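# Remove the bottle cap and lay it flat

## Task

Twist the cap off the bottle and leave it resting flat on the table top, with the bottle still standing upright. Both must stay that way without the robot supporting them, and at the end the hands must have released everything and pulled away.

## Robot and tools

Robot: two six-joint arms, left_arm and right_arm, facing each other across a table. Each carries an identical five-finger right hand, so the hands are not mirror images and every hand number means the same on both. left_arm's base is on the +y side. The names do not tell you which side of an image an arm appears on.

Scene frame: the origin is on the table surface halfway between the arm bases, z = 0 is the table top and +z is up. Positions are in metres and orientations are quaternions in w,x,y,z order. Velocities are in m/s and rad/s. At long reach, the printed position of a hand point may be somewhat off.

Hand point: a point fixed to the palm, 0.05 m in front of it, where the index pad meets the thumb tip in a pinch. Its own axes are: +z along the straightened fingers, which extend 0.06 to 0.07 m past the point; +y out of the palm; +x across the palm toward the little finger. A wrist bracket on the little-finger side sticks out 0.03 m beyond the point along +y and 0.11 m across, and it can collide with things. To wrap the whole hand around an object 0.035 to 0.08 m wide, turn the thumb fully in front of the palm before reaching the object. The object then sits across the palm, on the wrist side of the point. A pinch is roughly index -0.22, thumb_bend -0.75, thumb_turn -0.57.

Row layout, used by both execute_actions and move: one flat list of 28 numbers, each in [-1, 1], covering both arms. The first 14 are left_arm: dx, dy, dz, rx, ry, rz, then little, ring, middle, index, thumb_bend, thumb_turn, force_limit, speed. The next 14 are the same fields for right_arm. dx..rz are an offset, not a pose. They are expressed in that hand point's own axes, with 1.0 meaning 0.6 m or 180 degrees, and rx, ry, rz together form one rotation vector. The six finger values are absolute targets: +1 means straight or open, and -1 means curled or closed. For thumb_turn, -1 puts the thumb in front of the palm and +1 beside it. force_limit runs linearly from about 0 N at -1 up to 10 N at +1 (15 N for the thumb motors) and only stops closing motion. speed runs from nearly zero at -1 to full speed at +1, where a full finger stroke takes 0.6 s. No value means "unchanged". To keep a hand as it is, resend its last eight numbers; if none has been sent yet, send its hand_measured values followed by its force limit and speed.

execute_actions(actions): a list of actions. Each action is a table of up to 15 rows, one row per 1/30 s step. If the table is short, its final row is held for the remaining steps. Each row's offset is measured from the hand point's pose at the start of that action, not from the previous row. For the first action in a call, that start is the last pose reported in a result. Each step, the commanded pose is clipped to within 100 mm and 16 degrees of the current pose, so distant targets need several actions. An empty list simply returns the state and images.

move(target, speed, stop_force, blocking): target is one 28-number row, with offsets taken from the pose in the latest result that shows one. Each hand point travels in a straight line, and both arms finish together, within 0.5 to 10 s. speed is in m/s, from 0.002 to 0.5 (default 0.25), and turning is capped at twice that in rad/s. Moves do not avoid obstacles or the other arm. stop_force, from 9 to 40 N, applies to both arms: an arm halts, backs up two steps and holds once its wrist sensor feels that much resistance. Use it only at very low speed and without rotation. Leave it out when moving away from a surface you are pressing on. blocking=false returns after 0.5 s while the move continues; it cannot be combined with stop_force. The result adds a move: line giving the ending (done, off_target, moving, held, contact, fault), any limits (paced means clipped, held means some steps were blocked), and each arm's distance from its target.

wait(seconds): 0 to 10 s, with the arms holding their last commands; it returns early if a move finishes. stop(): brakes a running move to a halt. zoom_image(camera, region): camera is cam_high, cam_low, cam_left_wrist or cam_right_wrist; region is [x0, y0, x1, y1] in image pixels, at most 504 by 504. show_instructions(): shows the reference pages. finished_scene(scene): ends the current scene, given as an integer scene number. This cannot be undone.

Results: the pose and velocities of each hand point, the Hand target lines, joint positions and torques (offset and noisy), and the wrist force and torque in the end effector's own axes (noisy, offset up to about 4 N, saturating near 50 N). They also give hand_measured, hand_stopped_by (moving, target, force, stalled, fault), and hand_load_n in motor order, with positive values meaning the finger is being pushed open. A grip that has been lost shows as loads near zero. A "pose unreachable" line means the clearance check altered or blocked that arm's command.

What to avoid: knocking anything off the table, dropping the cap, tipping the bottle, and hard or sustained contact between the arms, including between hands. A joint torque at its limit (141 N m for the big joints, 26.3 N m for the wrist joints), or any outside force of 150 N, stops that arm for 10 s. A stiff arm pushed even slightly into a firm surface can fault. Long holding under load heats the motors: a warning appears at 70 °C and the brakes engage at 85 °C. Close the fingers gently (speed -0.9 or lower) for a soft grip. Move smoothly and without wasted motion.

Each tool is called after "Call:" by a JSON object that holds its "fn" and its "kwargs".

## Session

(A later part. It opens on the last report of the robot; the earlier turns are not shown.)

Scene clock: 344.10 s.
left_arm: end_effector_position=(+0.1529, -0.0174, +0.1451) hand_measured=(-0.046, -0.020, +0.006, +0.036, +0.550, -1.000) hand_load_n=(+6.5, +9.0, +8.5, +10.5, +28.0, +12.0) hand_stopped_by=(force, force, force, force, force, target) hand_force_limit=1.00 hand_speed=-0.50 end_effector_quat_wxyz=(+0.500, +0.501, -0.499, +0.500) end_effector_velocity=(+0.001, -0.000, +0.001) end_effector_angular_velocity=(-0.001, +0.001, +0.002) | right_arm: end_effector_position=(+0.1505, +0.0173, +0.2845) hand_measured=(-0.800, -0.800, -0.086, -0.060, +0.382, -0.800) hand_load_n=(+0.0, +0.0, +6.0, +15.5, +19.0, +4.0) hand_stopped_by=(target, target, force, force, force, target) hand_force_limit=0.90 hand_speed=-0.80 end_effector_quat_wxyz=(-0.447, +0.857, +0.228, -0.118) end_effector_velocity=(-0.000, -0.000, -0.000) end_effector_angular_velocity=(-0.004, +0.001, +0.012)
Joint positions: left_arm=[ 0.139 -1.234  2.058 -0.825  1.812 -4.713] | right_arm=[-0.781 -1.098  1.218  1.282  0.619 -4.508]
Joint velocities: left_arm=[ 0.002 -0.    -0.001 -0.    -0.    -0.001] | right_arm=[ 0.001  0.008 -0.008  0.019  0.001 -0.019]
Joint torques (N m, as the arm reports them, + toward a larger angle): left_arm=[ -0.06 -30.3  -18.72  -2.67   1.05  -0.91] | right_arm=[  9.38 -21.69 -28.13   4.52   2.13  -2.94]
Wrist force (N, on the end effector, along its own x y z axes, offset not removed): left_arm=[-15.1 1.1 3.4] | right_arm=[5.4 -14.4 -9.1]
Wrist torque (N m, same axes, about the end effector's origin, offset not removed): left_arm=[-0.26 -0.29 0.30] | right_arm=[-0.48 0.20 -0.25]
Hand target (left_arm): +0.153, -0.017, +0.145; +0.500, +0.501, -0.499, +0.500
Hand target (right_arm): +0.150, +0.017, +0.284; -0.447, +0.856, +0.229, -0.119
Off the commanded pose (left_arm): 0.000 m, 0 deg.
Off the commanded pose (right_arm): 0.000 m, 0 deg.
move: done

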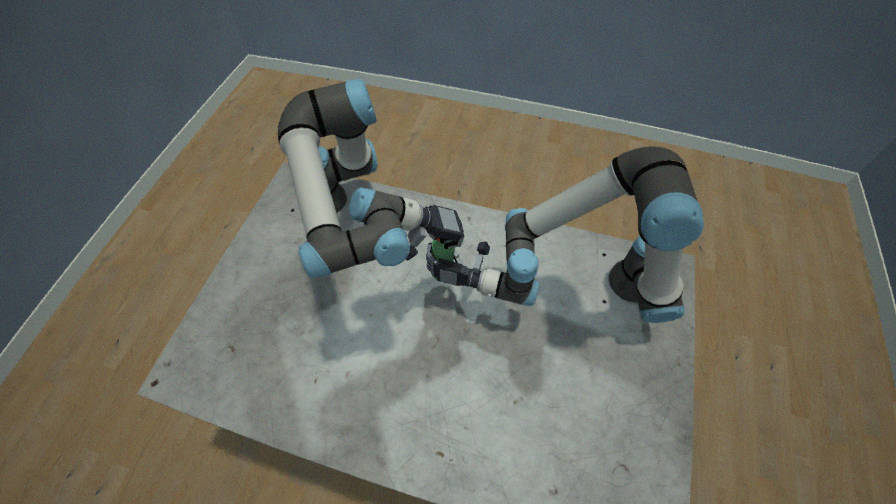

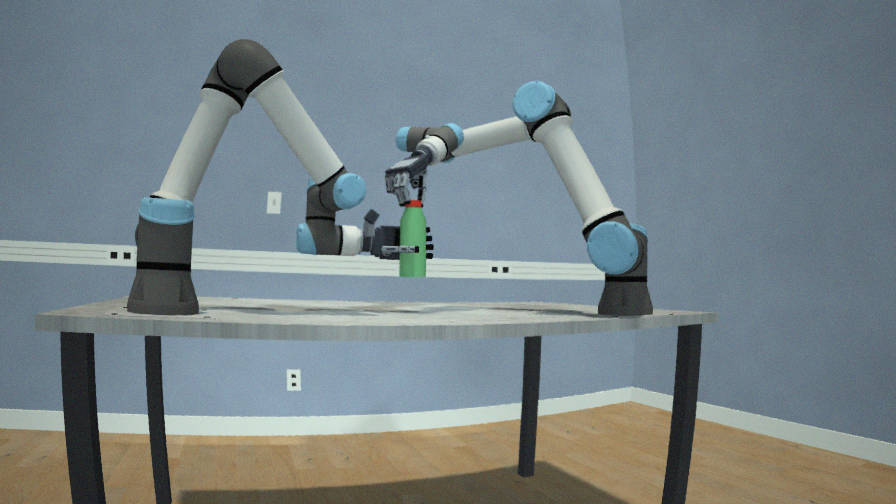

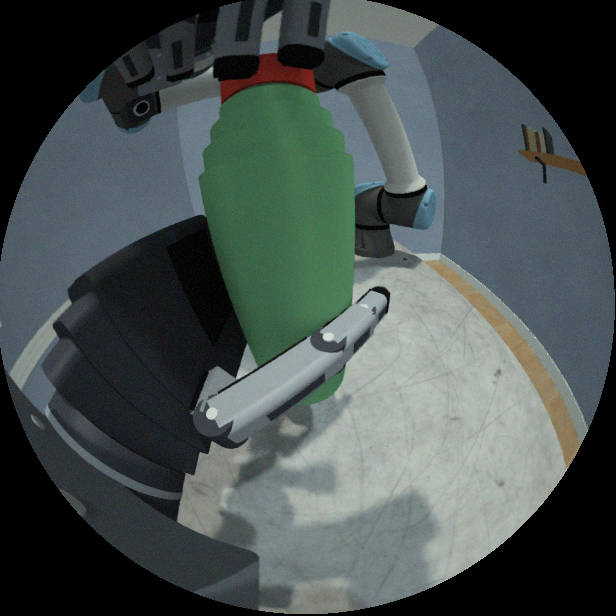

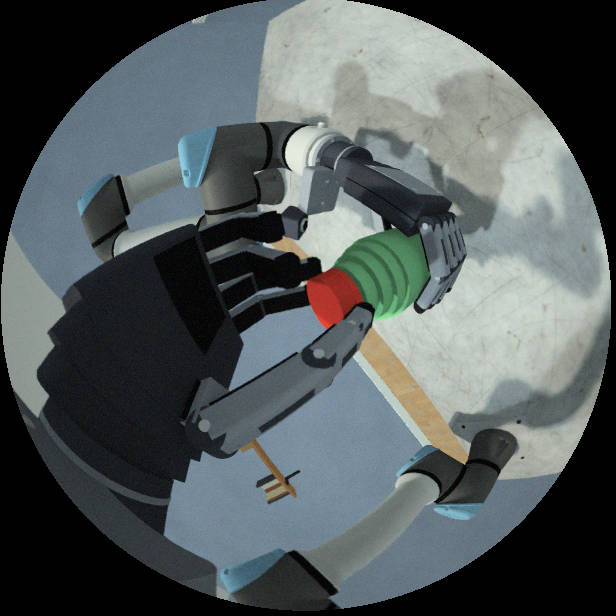

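Call:
{"fn": "move", "kwargs": {"target": [0,0,0,0,0,0, -1,-1,-1,-1,-1,-1,1.0,-0.5, -0.01117,0.0063,-0.01538,0,-0.3186,-0.2231, -0.8,-0.8,-0.63,-0.63,-0.63,-0.8,0.9,-0.8], "speed": 0.3}}

Call:
{"fn": "zoom_image", "kwargs": {"camera": "cam_low", "region": [350, 130, 470, 250]}}

Scene clock: 362.77 s.
left_arm: end_effector_position=(+0.1529, -0.0174, +0.1451) hand_measured=(-0.046, -0.020, +0.006, +0.036, +0.550, -1.000) hand_load_n=(+6.5, +9.0, +9.0, +10.5, +26.5, +8.5) hand_stopped_by=(force, force, force, force, force, target) hand_force_limit=1.00 hand_speed=-0.50 end_effector_quat_wxyz=(+0.500, +0.501, -0.499, +0.500) end_effector_velocity=(+0.000, +0.000, -0.000) end_effector_angular_velocity=(+0.001, -0.000, +0.000) | right_arm: end_effector_position=(+0.1492, +0.0055, +0.2862) hand_measured=(-0.800, -0.800, -0.086, -0.060, +0.382, -0.800) hand_load_n=(+0.0, +0.0, +6.0, +14.0, +20.5, +3.5) hand_stopped_by=(target, target, force, force, force, target) hand_force_limit=0.90 hand_speed=-0.80 end_effector_quat_wxyz=(-0.299, +0.571, +0.678, -0.352) end_effector_velocity=(-0.000, -0.000, -0.000) end_effector_angular_velocity=(-0.004, +0.001, +0.011)
Joint positions: left_arm=[ 0.139 -1.234  2.058 -0.825  1.812 -4.713] | right_arm=[-0.605 -0.645  0.68   2.386  1.054 -5.877]
Joint velocities: left_arm=[ 0.     0.001  0.    -0.    -0.     0.   ] | right_arm=[ 0.003  0.005 -0.006  0.007  0.007 -0.005]
Joint torques (N m, as the arm reports them, + toward a larger angle): left_arm=[-12.7  -17.99  -8.32   1.23   0.5   -0.96] | right_arm=[  7.62 -43.42 -34.32   5.79   0.95  -2.67]
Wrist force (N, on the end effector, along its own x y z axes, offset not removed): left_arm=[0.5 -0.4 -2.8] | right_arm=[-0.4 0.0 1.5]
Wrist torque (N m, same axes, about the end effector's origin, offset not removed): left_arm=[0.14 0.46 -0.13] | right_arm=[-0.12 0.02 -0.16]
Hand target (left_arm): +0.153, -0.017, +0.145; +0.500, +0.501, -0.499, +0.500
Hand target (right_arm): +0.149, +0.005, +0.286; -0.298, +0.571, +0.679, -0.352
Off the commanded pose (left_arm): 0.000 m, 0 deg.
Off the commanded pose (right_arm): 0.000 m, 0 deg.
move: done

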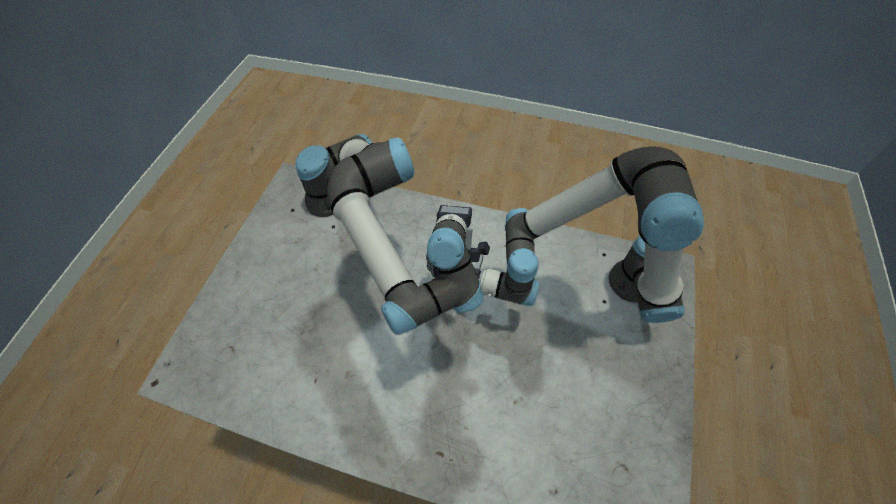

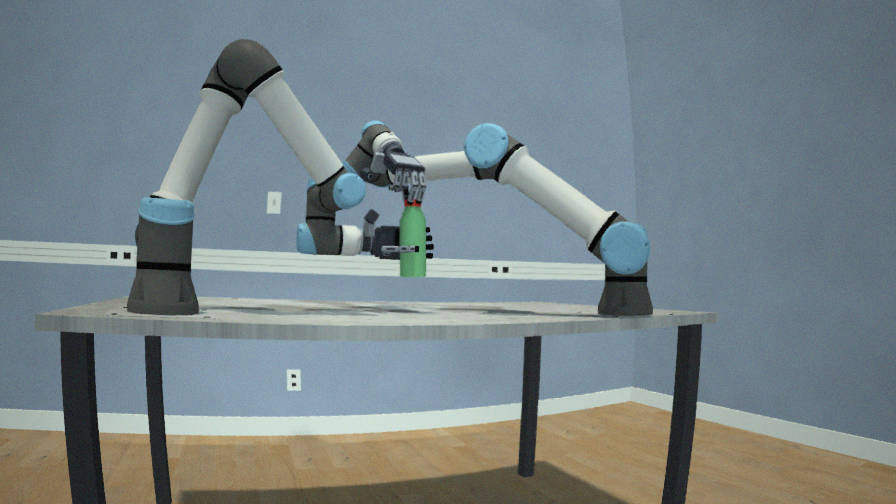

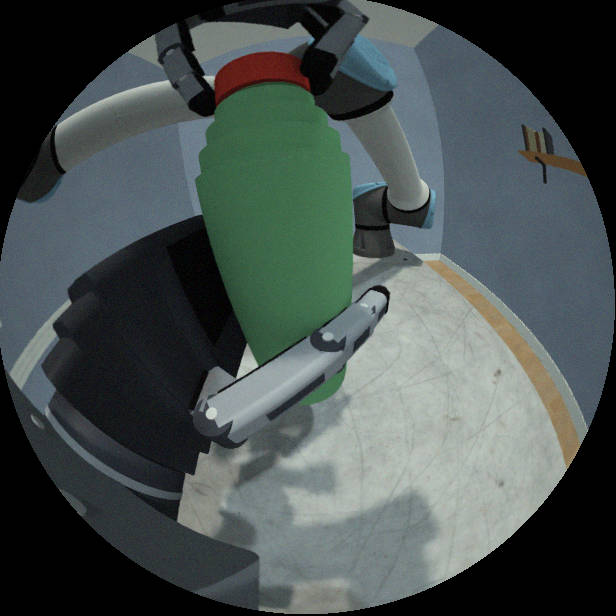

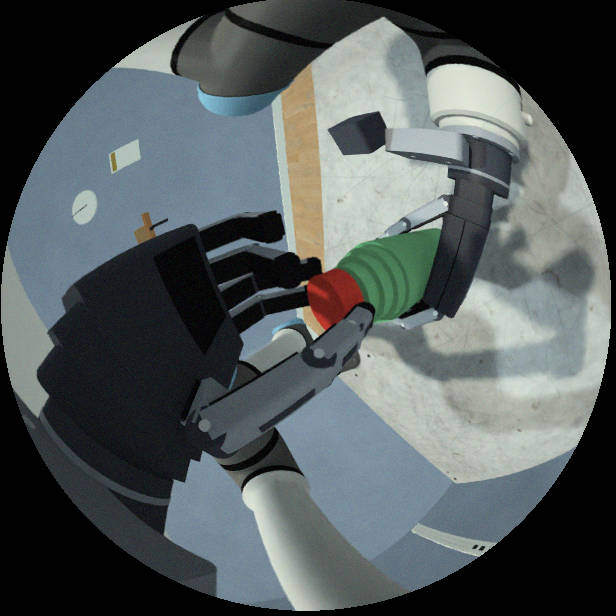

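Region (350, 130, 470, 250) of cam_low's 896x504 image, scaled by 4.200, with more detail than that image has.

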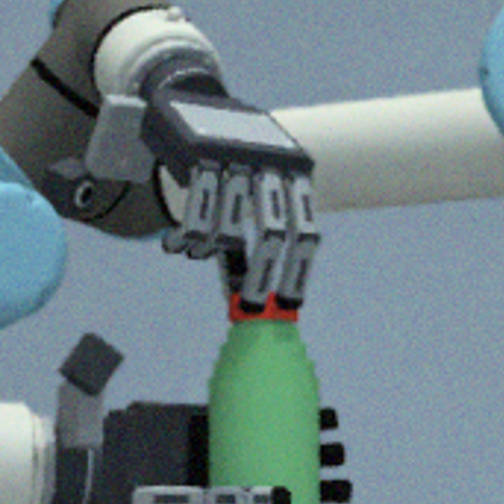

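Call:
{"fn": "move", "kwargs": {"target": [0,0,0,0,0,0, -1,-1,-1,-1,-1,-1,1.0,-0.5, 0,-0.0055,-0.0038,0,0,0, -0.8,-0.8,-0.63,-0.63,-0.63,-0.8,0.9,-0.8], "speed": 0.008, "stop_force": 9}}

Scene clock: 377.47 s.
left_arm: end_effector_position=(+0.1529, -0.0174, +0.1451) hand_measured=(-0.046, -0.020, +0.006, +0.036, +0.550, -1.000) hand_load_n=(+7.0, +9.0, +8.5, +9.5, +27.0, +7.0) hand_stopped_by=(force, force, force, force, force, target) hand_force_limit=1.00 hand_speed=-0.50 end_effector_quat_wxyz=(+0.500, +0.501, -0.499, +0.500) end_effector_velocity=(-0.001, -0.000, +0.000) end_effector_angular_velocity=(+0.000, +0.001, -0.001) | right_arm: end_effector_position=(+0.1492, +0.0055, +0.2873) hand_measured=(-0.800, -0.800, -0.086, -0.060, +0.382, -0.800) hand_load_n=(+0.0, +0.0, +5.5, +14.5, +20.0, +3.0) hand_stopped_by=(target, target, force, force, force, target) hand_force_limit=0.90 hand_speed=-0.80 end_effector_quat_wxyz=(-0.299, +0.571, +0.679, -0.352) end_effector_velocity=(-0.000, -0.000, -0.002) end_effector_angular_velocity=(-0.000, -0.001, -0.000)
Joint positions: left_arm=[ 0.139 -1.234  2.058 -0.825  1.812 -4.713] | right_arm=[-0.604 -0.645  0.677  2.389  1.055 -5.878]
Joint velocities: left_arm=[-0.001 -0.    -0.     0.001 -0.    -0.001] | right_arm=[ 0.    -0.     0.007 -0.007 -0.     0.001]
Joint torques (N m, as the arm reports them, + toward a larger angle): left_arm=[-11.86 -17.24  -7.65   1.55   0.52  -1.01] | right_arm=[  0.89 -49.38  -8.97   2.55  -1.87   0.42]
Wrist force (N, on the end effector, along its own x y z axes, offset not removed): left_arm=[11.4 -1.0 -0.2] | right_arm=[-2.8 4.4 6.5]
Wrist torque (N m, same axes, about the end effector's origin, offset not removed): left_arm=[-0.28 0.05 0.03] | right_arm=[-0.49 0.18 -0.25]
Hand target (left_arm): +0.153, -0.017, +0.145; +0.500, +0.501, -0.499, +0.500
Hand target (right_arm): +0.149, +0.006, +0.287; -0.298, +0.571, +0.679, -0.352
Off the commanded pose (left_arm): 0.000 m, 0 deg.
Off the commanded pose (right_arm): 0.003 m, 0 deg.
move: contact (right_arm)

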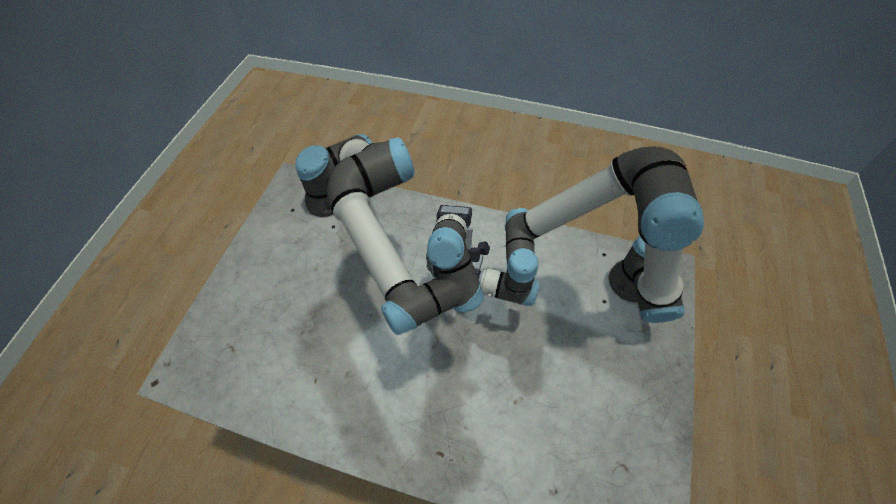

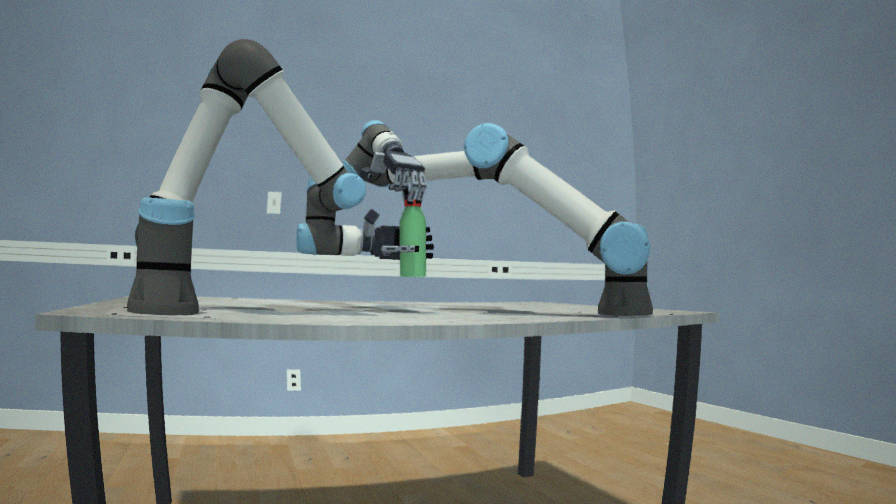

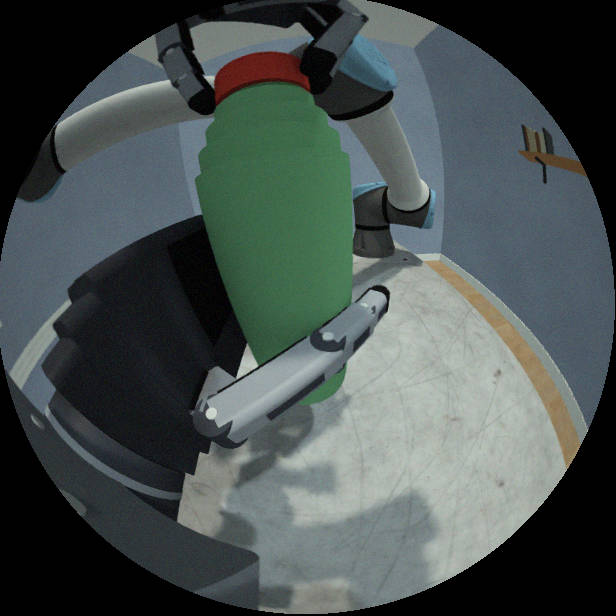

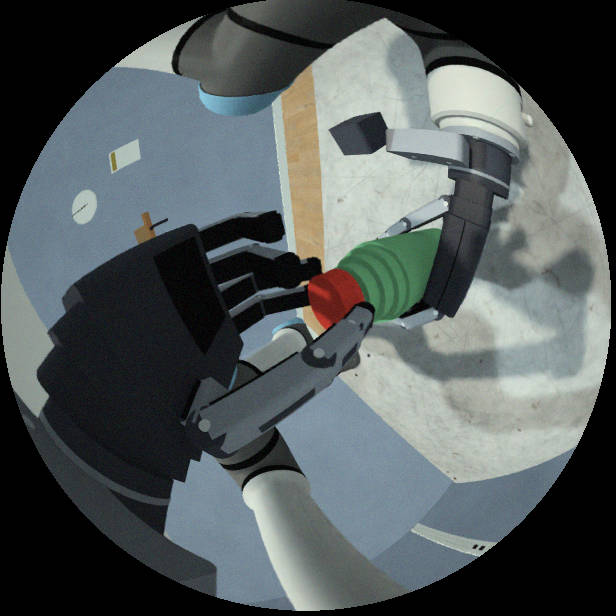

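Call:
{"fn": "move", "kwargs": {"target": [0,-0.0169,0,0.125,0,0, -1,-1,-1,-1,-1,-1,1.0,-0.5, 0.02183,0.01058,-0.01133,0,0.4551,0.3187, -0.8,-0.8,0.2,0.2,0.65,-0.8,0.9,1.0], "speed": 0.4}}

Call:
{"fn": "zoom_image", "kwargs": {"camera": "cam_low", "region": [350, 130, 470, 250]}}

Scene clock: 500.33 s.
left_arm: end_effector_position=(+0.1630, -0.0174, +0.1452) hand_measured=(-0.046, -0.020, +0.006, +0.036, +0.550, -1.000) hand_load_n=(+6.0, +8.5, +8.5, +10.5, +27.0, +9.0) hand_stopped_by=(force, force, force, force, force, target) hand_force_limit=1.00 hand_speed=-0.50 end_effector_quat_wxyz=(+0.393, +0.588, -0.392, +0.588) end_effector_velocity=(-0.000, -0.000, -0.000) end_effector_angular_velocity=(+0.001, -0.001, +0.001) | right_arm: end_effector_position=(+0.1563, +0.0200, +0.2867) hand_measured=(-0.800, -0.800, +0.200, +0.200, +0.650, -0.800) hand_load_n=(+0.0, +0.0, +0.0, +0.0, +0.0, +0.0) hand_stopped_by=(target, target, target, target, target, target) hand_force_limit=0.90 hand_speed=1.00 end_effector_quat_wxyz=(-0.463, +0.886, -0.001, +0.000) end_effector_velocity=(-0.000, -0.000, -0.001) end_effector_angular_velocity=(-0.000, -0.002, -0.010)
Joint positions: left_arm=[-0.094 -1.319  2.184 -0.866  1.186 -4.713] | right_arm=[-0.74  -1.352  1.432  0.756  0.879 -3.756]
Joint velocities: left_arm=[-0.001 -0.    -0.     0.    -0.002  0.001] | right_arm=[ 0.003 -0.005  0.007 -0.01   0.01   0.011]
Joint torques (N m, as the arm reports them, + toward a larger angle): left_arm=[-12.12 -29.14  -8.58  -4.04  -1.54   2.4 ] | right_arm=[  7.86 -39.17  -7.64  -1.01   0.53   2.4 ]
Wrist force (N, on the end effector, along its own x y z axes, offset not removed): left_arm=[-0.1 0.6 -0.3] | right_arm=[0.4 -4.6 -1.9]
Wrist torque (N m, same axes, about the end effector's origin, offset not removed): left_arm=[0.06 0.02 0.12] | right_arm=[-0.46 0.06 -0.30]
Hand target (left_arm): +0.163, -0.017, +0.145; +0.393, +0.588, -0.392, +0.588
Hand target (right_arm): +0.156, +0.020, +0.287; -0.463, +0.886, -0.001, +0.001
Off the commanded pose (left_arm): 0.000 m, 0 deg.
Off the commanded pose (right_arm): 0.001 m, 0 deg.
move: done

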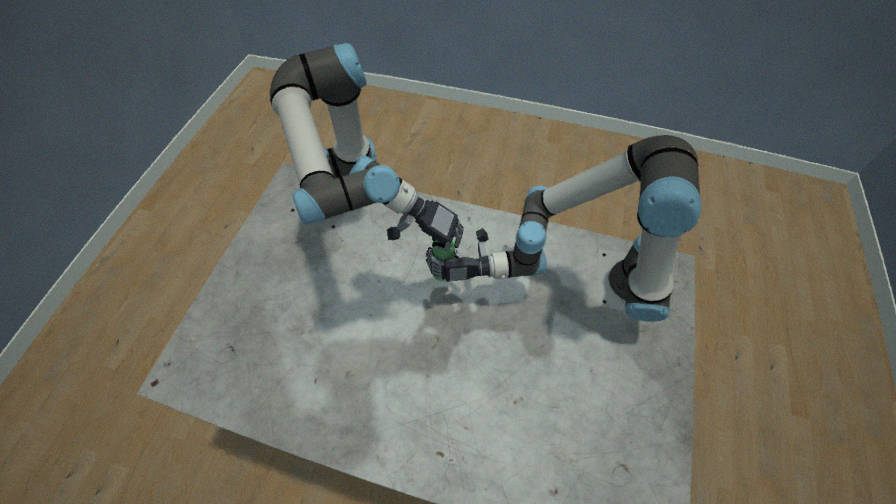

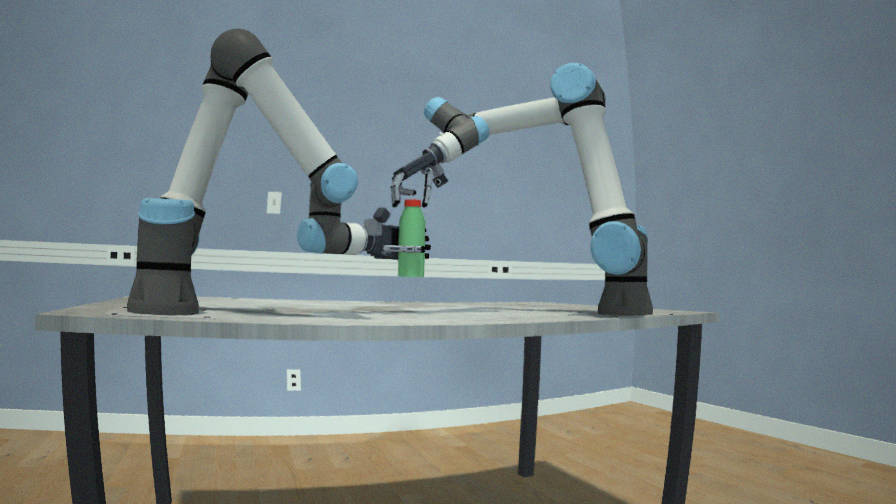

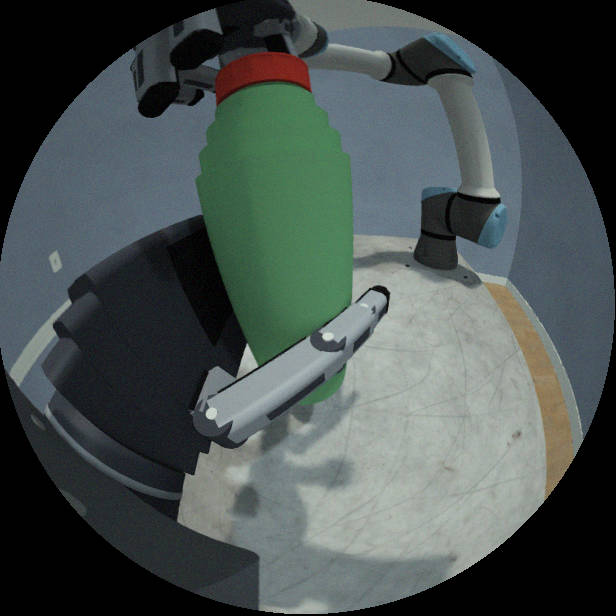

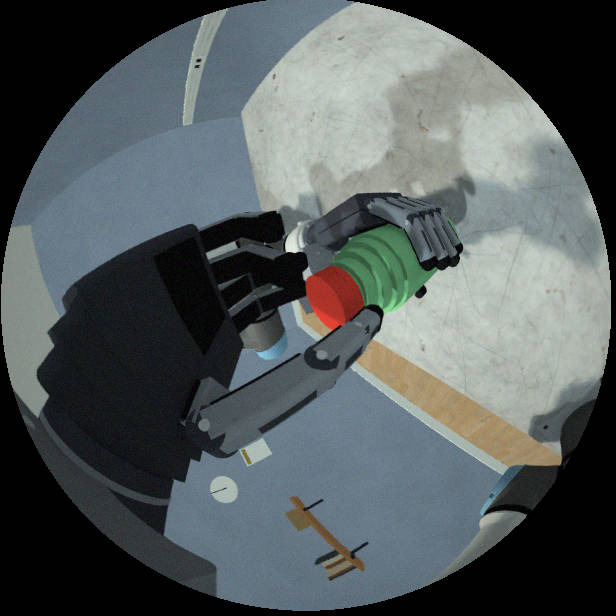

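Region (350, 130, 470, 250) of cam_low's 896x504 image, scaled by 4.200, with more detail than that image has.

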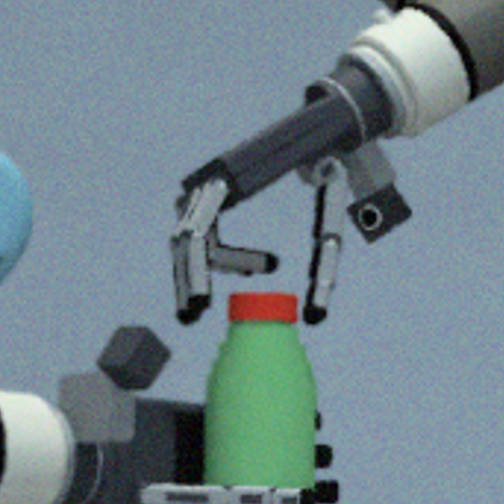

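Call:
{"fn": "move", "kwargs": {"target": [0,-0.0169,0,0.125,0,0, -1,-1,-1,-1,-1,-1,1.0,-0.5, 0.02283,0.01208,-0.01087,0,0.4551,0.3187, -0.8,-0.8,0.2,0.2,0.65,-0.8,0.9,1.0], "speed": 0.4}}

Call:
{"fn": "zoom_image", "kwargs": {"camera": "cam_low", "region": [350, 130, 470, 250]}}

Call:
{"fn": "zoom_image", "kwargs": {"camera": "cam_left_wrist", "region": [130, 0, 430, 200]}}

Scene clock: 521.40 s.
left_arm: end_effector_position=(+0.1722, -0.0135, +0.1452) hand_measured=(-0.046, -0.020, +0.006, +0.036, +0.550, -1.000) hand_load_n=(+6.0, +8.5, +8.5, +10.5, +27.0, +9.0) hand_stopped_by=(force, force, force, force, force, target) hand_force_limit=1.00 hand_speed=-0.50 end_effector_quat_wxyz=(+0.271, +0.653, -0.270, +0.654) end_effector_velocity=(-0.000, +0.001, -0.001) end_effector_angular_velocity=(+0.001, -0.000, +0.000) | right_arm: end_effector_position=(+0.1697, +0.0106, +0.2840) hand_measured=(-0.800, -0.800, +0.200, +0.200, +0.650, -0.800) hand_load_n=(+0.0, +0.0, +0.0, +0.0, +0.0, +0.0) hand_stopped_by=(target, target, target, target, target, target) hand_force_limit=0.90 hand_speed=1.00 end_effector_quat_wxyz=(+0.297, -0.570, +0.680, -0.352) end_effector_velocity=(-0.000, +0.000, -0.000) end_effector_angular_velocity=(-0.003, +0.004, -0.014)
Joint positions: left_arm=[-0.317 -1.301  2.158 -0.859  0.571 -4.712] | right_arm=[-0.191 -1.049  1.127  1.257  2.509 -1.857]
Joint velocities: left_arm=[-0.001 -0.     0.001  0.    -0.001  0.   ] | right_arm=[ 0.001  0.01  -0.011  0.026  0.001  0.026]
Joint torques (N m, as the arm reports them, + toward a larger angle): left_arm=[-11.66 -17.1  -22.84   1.39  -1.98   2.23] | right_arm=[  8.13 -27.83 -31.61   4.64   2.52   1.91]
Wrist force (N, on the end effector, along its own x y z axes, offset not removed): left_arm=[-1.0 -1.6 -2.5] | right_arm=[0.2 -3.1 -2.1]
Wrist torque (N m, same axes, about the end effector's origin, offset not removed): left_arm=[-0.18 0.24 0.09] | right_arm=[-0.23 0.14 -0.23]
Hand target (left_arm): +0.172, -0.013, +0.145; +0.271, +0.653, -0.270, +0.654
Hand target (right_arm): +0.170, +0.011, +0.284; +0.297, -0.569, +0.681, -0.353
Off the commanded pose (left_arm): 0.000 m, 0 deg.
Off the commanded pose (right_arm): 0.001 m, 0 deg.
move: done

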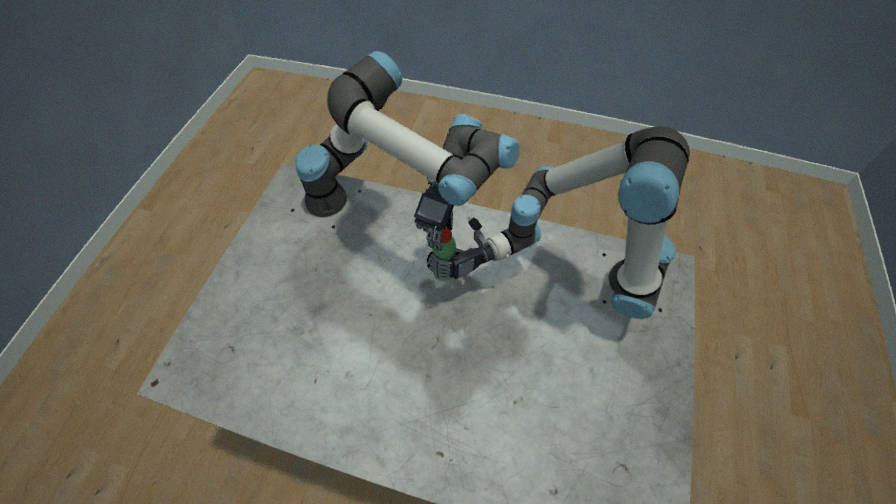

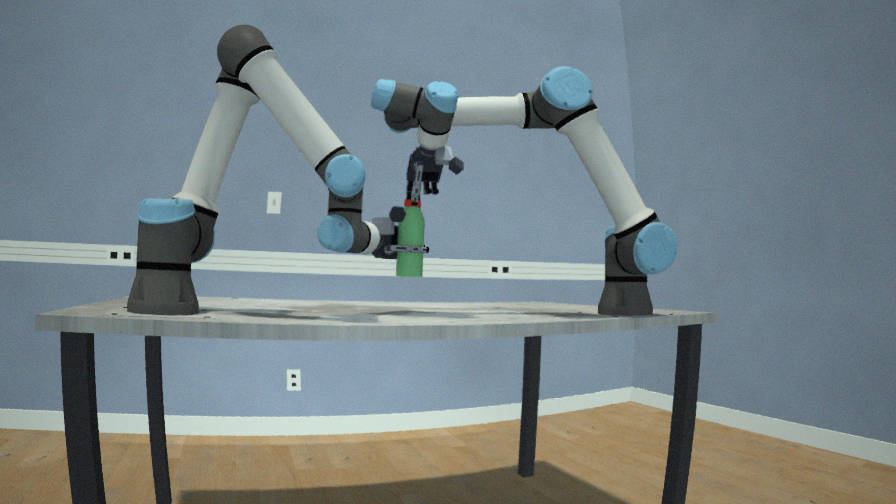

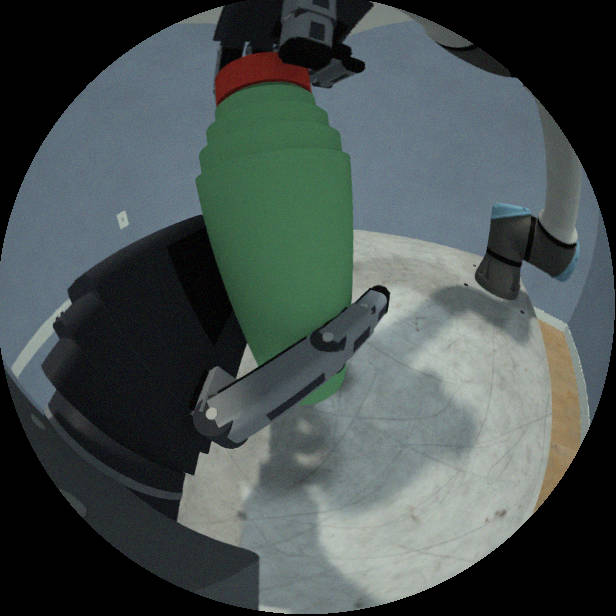

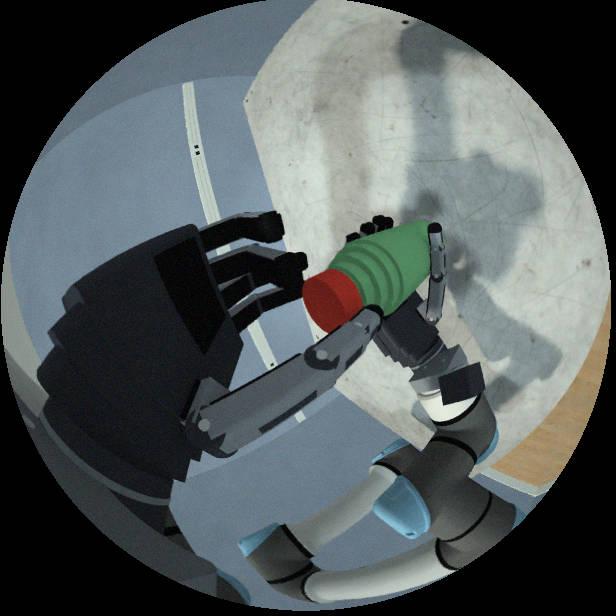

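Region (350, 130, 470, 250) of cam_low's 896x504 image, scaled by 4.200, with more detail than that image has.

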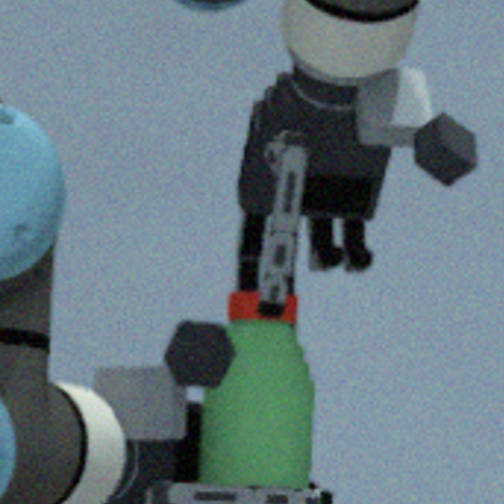

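Region (130, 0, 430, 200) of cam_left_wrist's 616x616 image, scaled by 1.680, with more detail than that image has.

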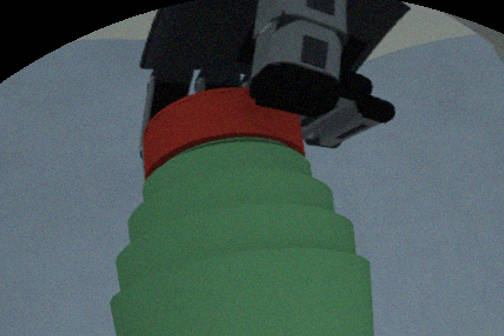

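Call:
{"fn": "execute_actions", "kwargs": {"actions": [[[0,0,0,0,0,0, -0.98,-0.98,-0.98,-0.98,-0.98,-1,1.0,-0.5, -0.0033,0,0,0,0,0, -0.8,-0.8,-0.6,-0.6,-0.6,-0.8,0.9,-0.7]],[[0,0,0,0,0,0, -0.98,-0.98,-0.98,-0.98,-0.98,-1,1.0,-0.5, 0,0,0,0,0,0, -0.8,-0.8,-0.6,-0.6,-0.6,-0.8,0.9,-0.7]]]}}

Scene clock: 533.77 s.
left_arm: end_effector_position=(+0.1722, -0.0135, +0.1452) hand_measured=(-0.070, -0.036, -0.004, +0.036, +0.550, -0.998) hand_load_n=(+5.5, +7.5, +9.5, +10.5, +29.5, +17.0) hand_stopped_by=(force, force, force, force, force, target) hand_force_limit=1.00 hand_speed=-0.50 end_effector_quat_wxyz=(+0.271, +0.653, -0.270, +0.654) end_effector_velocity=(+0.000, +0.001, -0.001) end_effector_angular_velocity=(+0.001, +0.000, +0.000) | right_arm: end_effector_position=(+0.1700, +0.0126, +0.2840) hand_measured=(-0.800, -0.800, -0.086, -0.078, +0.452, -0.800) hand_load_n=(+0.0, +0.0, +12.0, +11.0, +14.0, +2.5) hand_stopped_by=(target, target, force, force, force, target) hand_force_limit=0.90 hand_speed=-0.70 end_effector_quat_wxyz=(+0.297, -0.570, +0.680, -0.352) end_effector_velocity=(-0.000, +0.000, -0.000) end_effector_angular_velocity=(-0.000, +0.000, +0.001)
Joint positions: left_arm=[-0.317 -1.301  2.158 -0.859  0.571 -4.712] | right_arm=[-0.191 -1.044  1.119  1.261  2.509 -1.856]
Joint velocities: left_arm=[ 0.     0.     0.001 -0.     0.    -0.   ] | right_arm=[ 0.     0.    -0.001 -0.    -0.    -0.001]
Joint torques (N m, as the arm reports them, + toward a larger angle): left_arm=[ -4.7  -19.26 -18.07   1.06  -1.58   0.27] | right_arm=[  8.04 -39.62 -27.89   4.32  -0.42  -2.15]
Wrist force (N, on the end effector, along its own x y z axes, offset not removed): left_arm=[3.0 5.5 -6.6] | right_arm=[2.8 -5.2 7.1]
Wrist torque (N m, same axes, about the end effector's origin, offset not removed): left_arm=[0.47 1.08 0.49] | right_arm=[-0.37 -0.10 -0.30]
Hand target (left_arm): +0.172, -0.013, +0.145; +0.271, +0.653, -0.270, +0.654
Hand target (right_arm): +0.170, +0.013, +0.284; +0.297, -0.570, +0.680, -0.352
Off the commanded pose (left_arm): 0.000 m, 0 deg.
Off the commanded pose (right_arm): 0.000 m, 0 deg.

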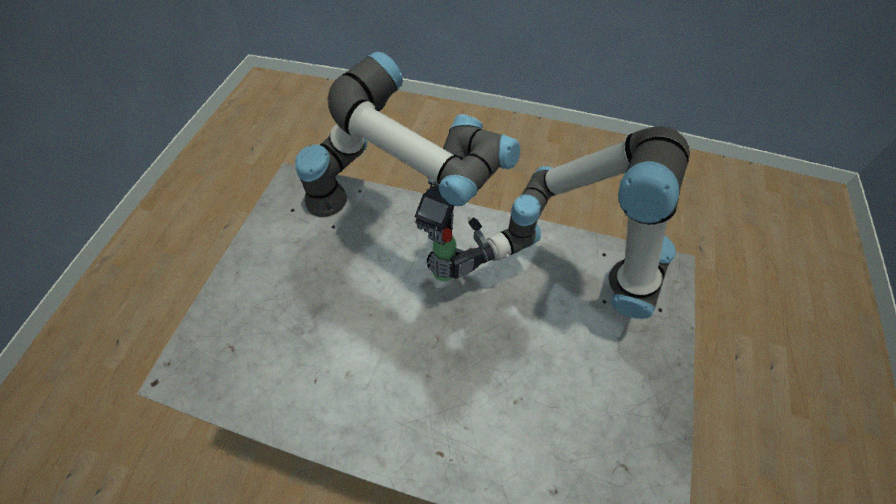

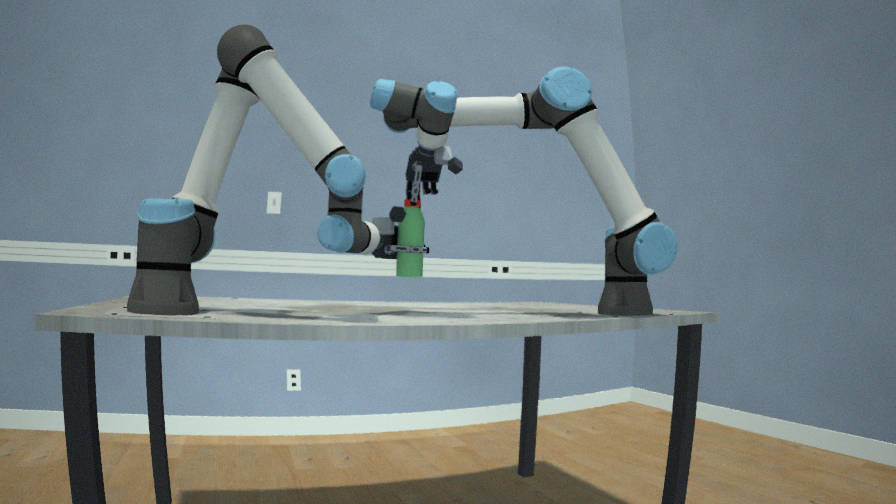

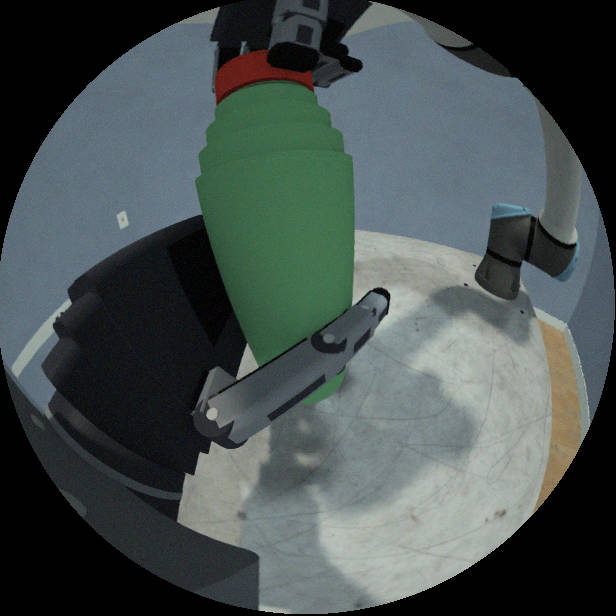

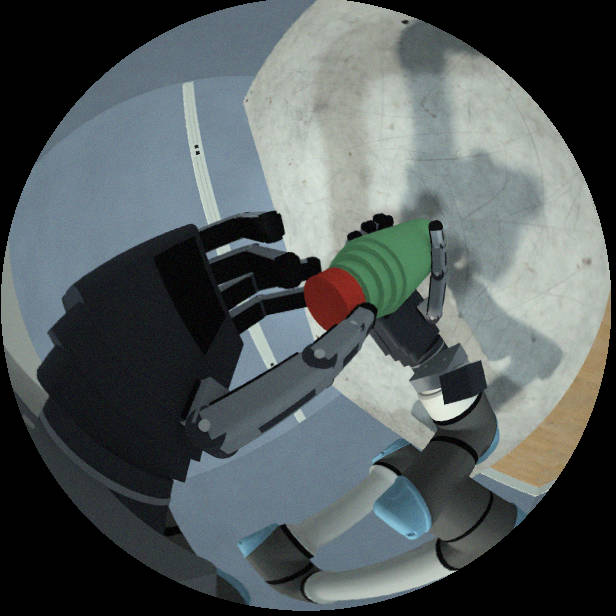

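Call:
{"fn": "move", "kwargs": {"target": [0,0.01563,-0.00642,-0.125,0,0, -0.98,-0.98,-0.98,-0.98,-0.98,-1,1.0,-0.5, -0.01217,0.00607,-0.01447,0,-0.3186,-0.2231, -0.8,-0.8,-0.6,-0.6,-0.6,-0.8,0.9,-0.7], "speed": 0.35}}

Scene clock: 561.80 s.
left_arm: end_effector_position=(+0.1630, -0.0174, +0.1451) hand_measured=(-0.070, -0.036, -0.004, +0.036, +0.550, -0.998) hand_load_n=(+9.5, +9.5, +9.0, +8.0, +30.5, +13.0) hand_stopped_by=(force, force, force, force, force, target) hand_force_limit=1.00 hand_speed=-0.50 end_effector_quat_wxyz=(+0.393, +0.588, -0.392, +0.588) end_effector_velocity=(-0.000, +0.000, -0.001) end_effector_angular_velocity=(+0.001, -0.002, -0.003) | right_arm: end_effector_position=(+0.1625, +0.0213, +0.2867) hand_measured=(-0.800, -0.800, -0.088, -0.076, +0.452, -0.800) hand_load_n=(+0.0, +0.0, +2.0, +14.5, +12.0, +3.5) hand_stopped_by=(target, target, force, force, force, target) hand_force_limit=0.90 hand_speed=-0.70 end_effector_quat_wxyz=(+0.447, -0.856, +0.230, -0.120) end_effector_velocity=(+0.000, +0.001, +0.000) end_effector_angular_velocity=(+0.001, +0.002, +0.014)
Joint positions: left_arm=[-0.094 -1.319  2.184 -0.866  1.186 -4.713] | right_arm=[-0.578 -1.47   1.534  0.554  1.403 -3.259]
Joint velocities: left_arm=[ 0.002  0.     0.001 -0.     0.005  0.002] | right_arm=[-0.006  0.002 -0.003  0.003 -0.017 -0.01 ]
Joint torques (N m, as the arm reports them, + toward a larger angle): left_arm=[ 15.54 -20.2  -25.36  -0.81   1.55  -2.9 ] | right_arm=[ -4.47 -11.36 -31.31   4.76  -1.99  -2.86]
Wrist force (N, on the end effector, along its own x y z axes, offset not removed): left_arm=[-6.4 1.8 1.7] | right_arm=[1.6 -10.9 -3.2]
Wrist torque (N m, same axes, about the end effector's origin, offset not removed): left_arm=[-0.15 -0.34 0.53] | right_arm=[-0.42 0.07 -0.17]
Hand target (left_arm): +0.163, -0.017, +0.145; +0.393, +0.588, -0.392, +0.588
Hand target (right_arm): +0.163, +0.021, +0.287; -0.447, +0.856, -0.230, +0.119
Off the commanded pose (left_arm): 0.000 m, 0 deg.
Off the commanded pose (right_arm): 0.001 m, 0 deg.
move: done

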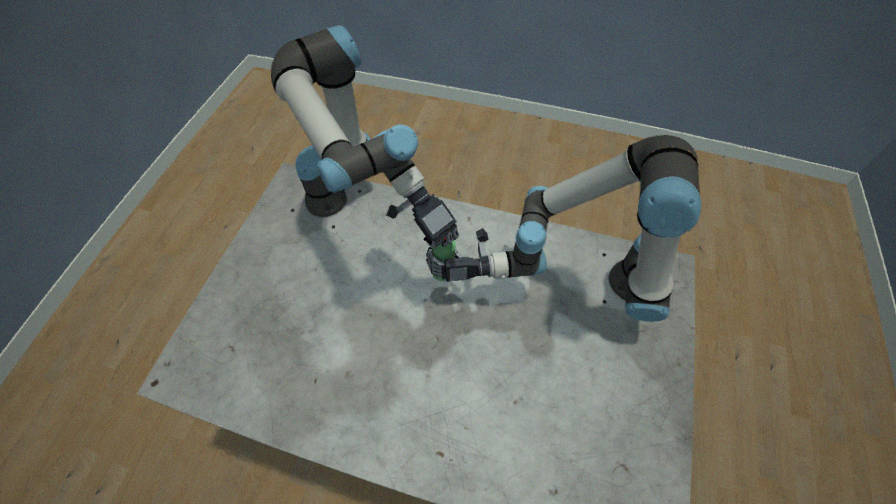

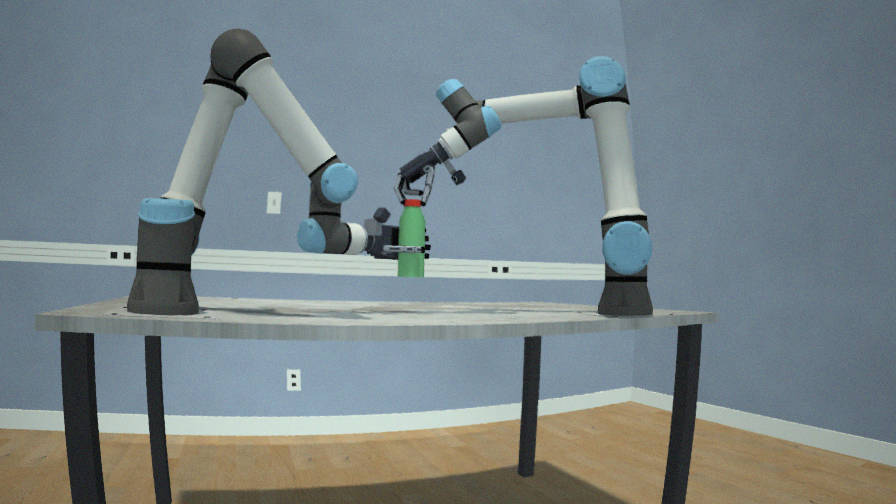

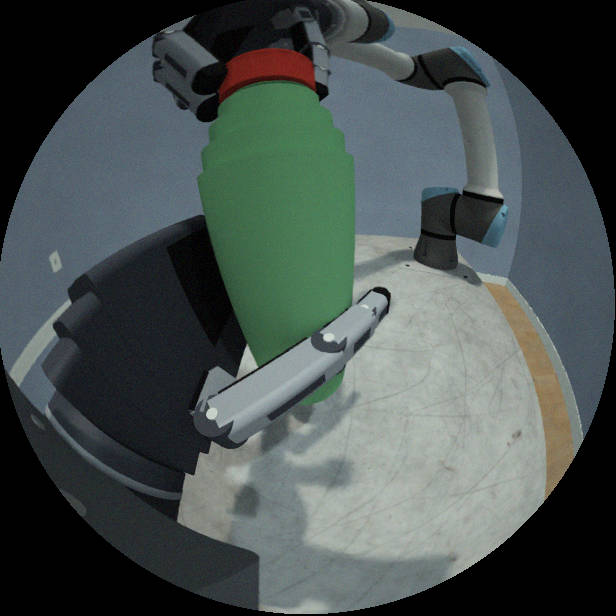

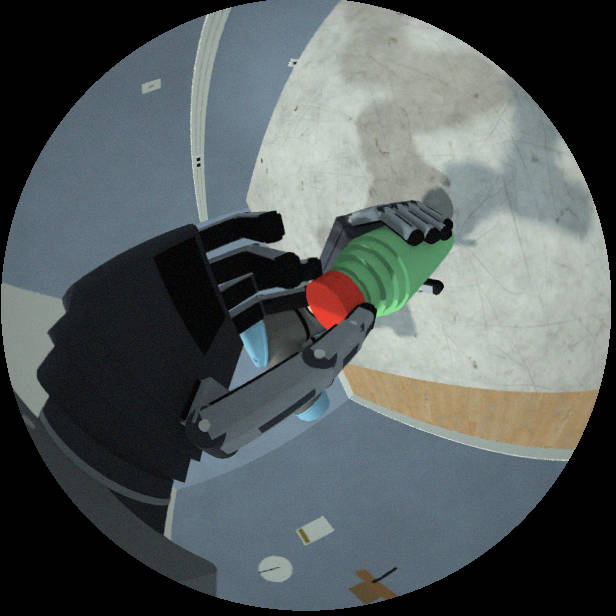

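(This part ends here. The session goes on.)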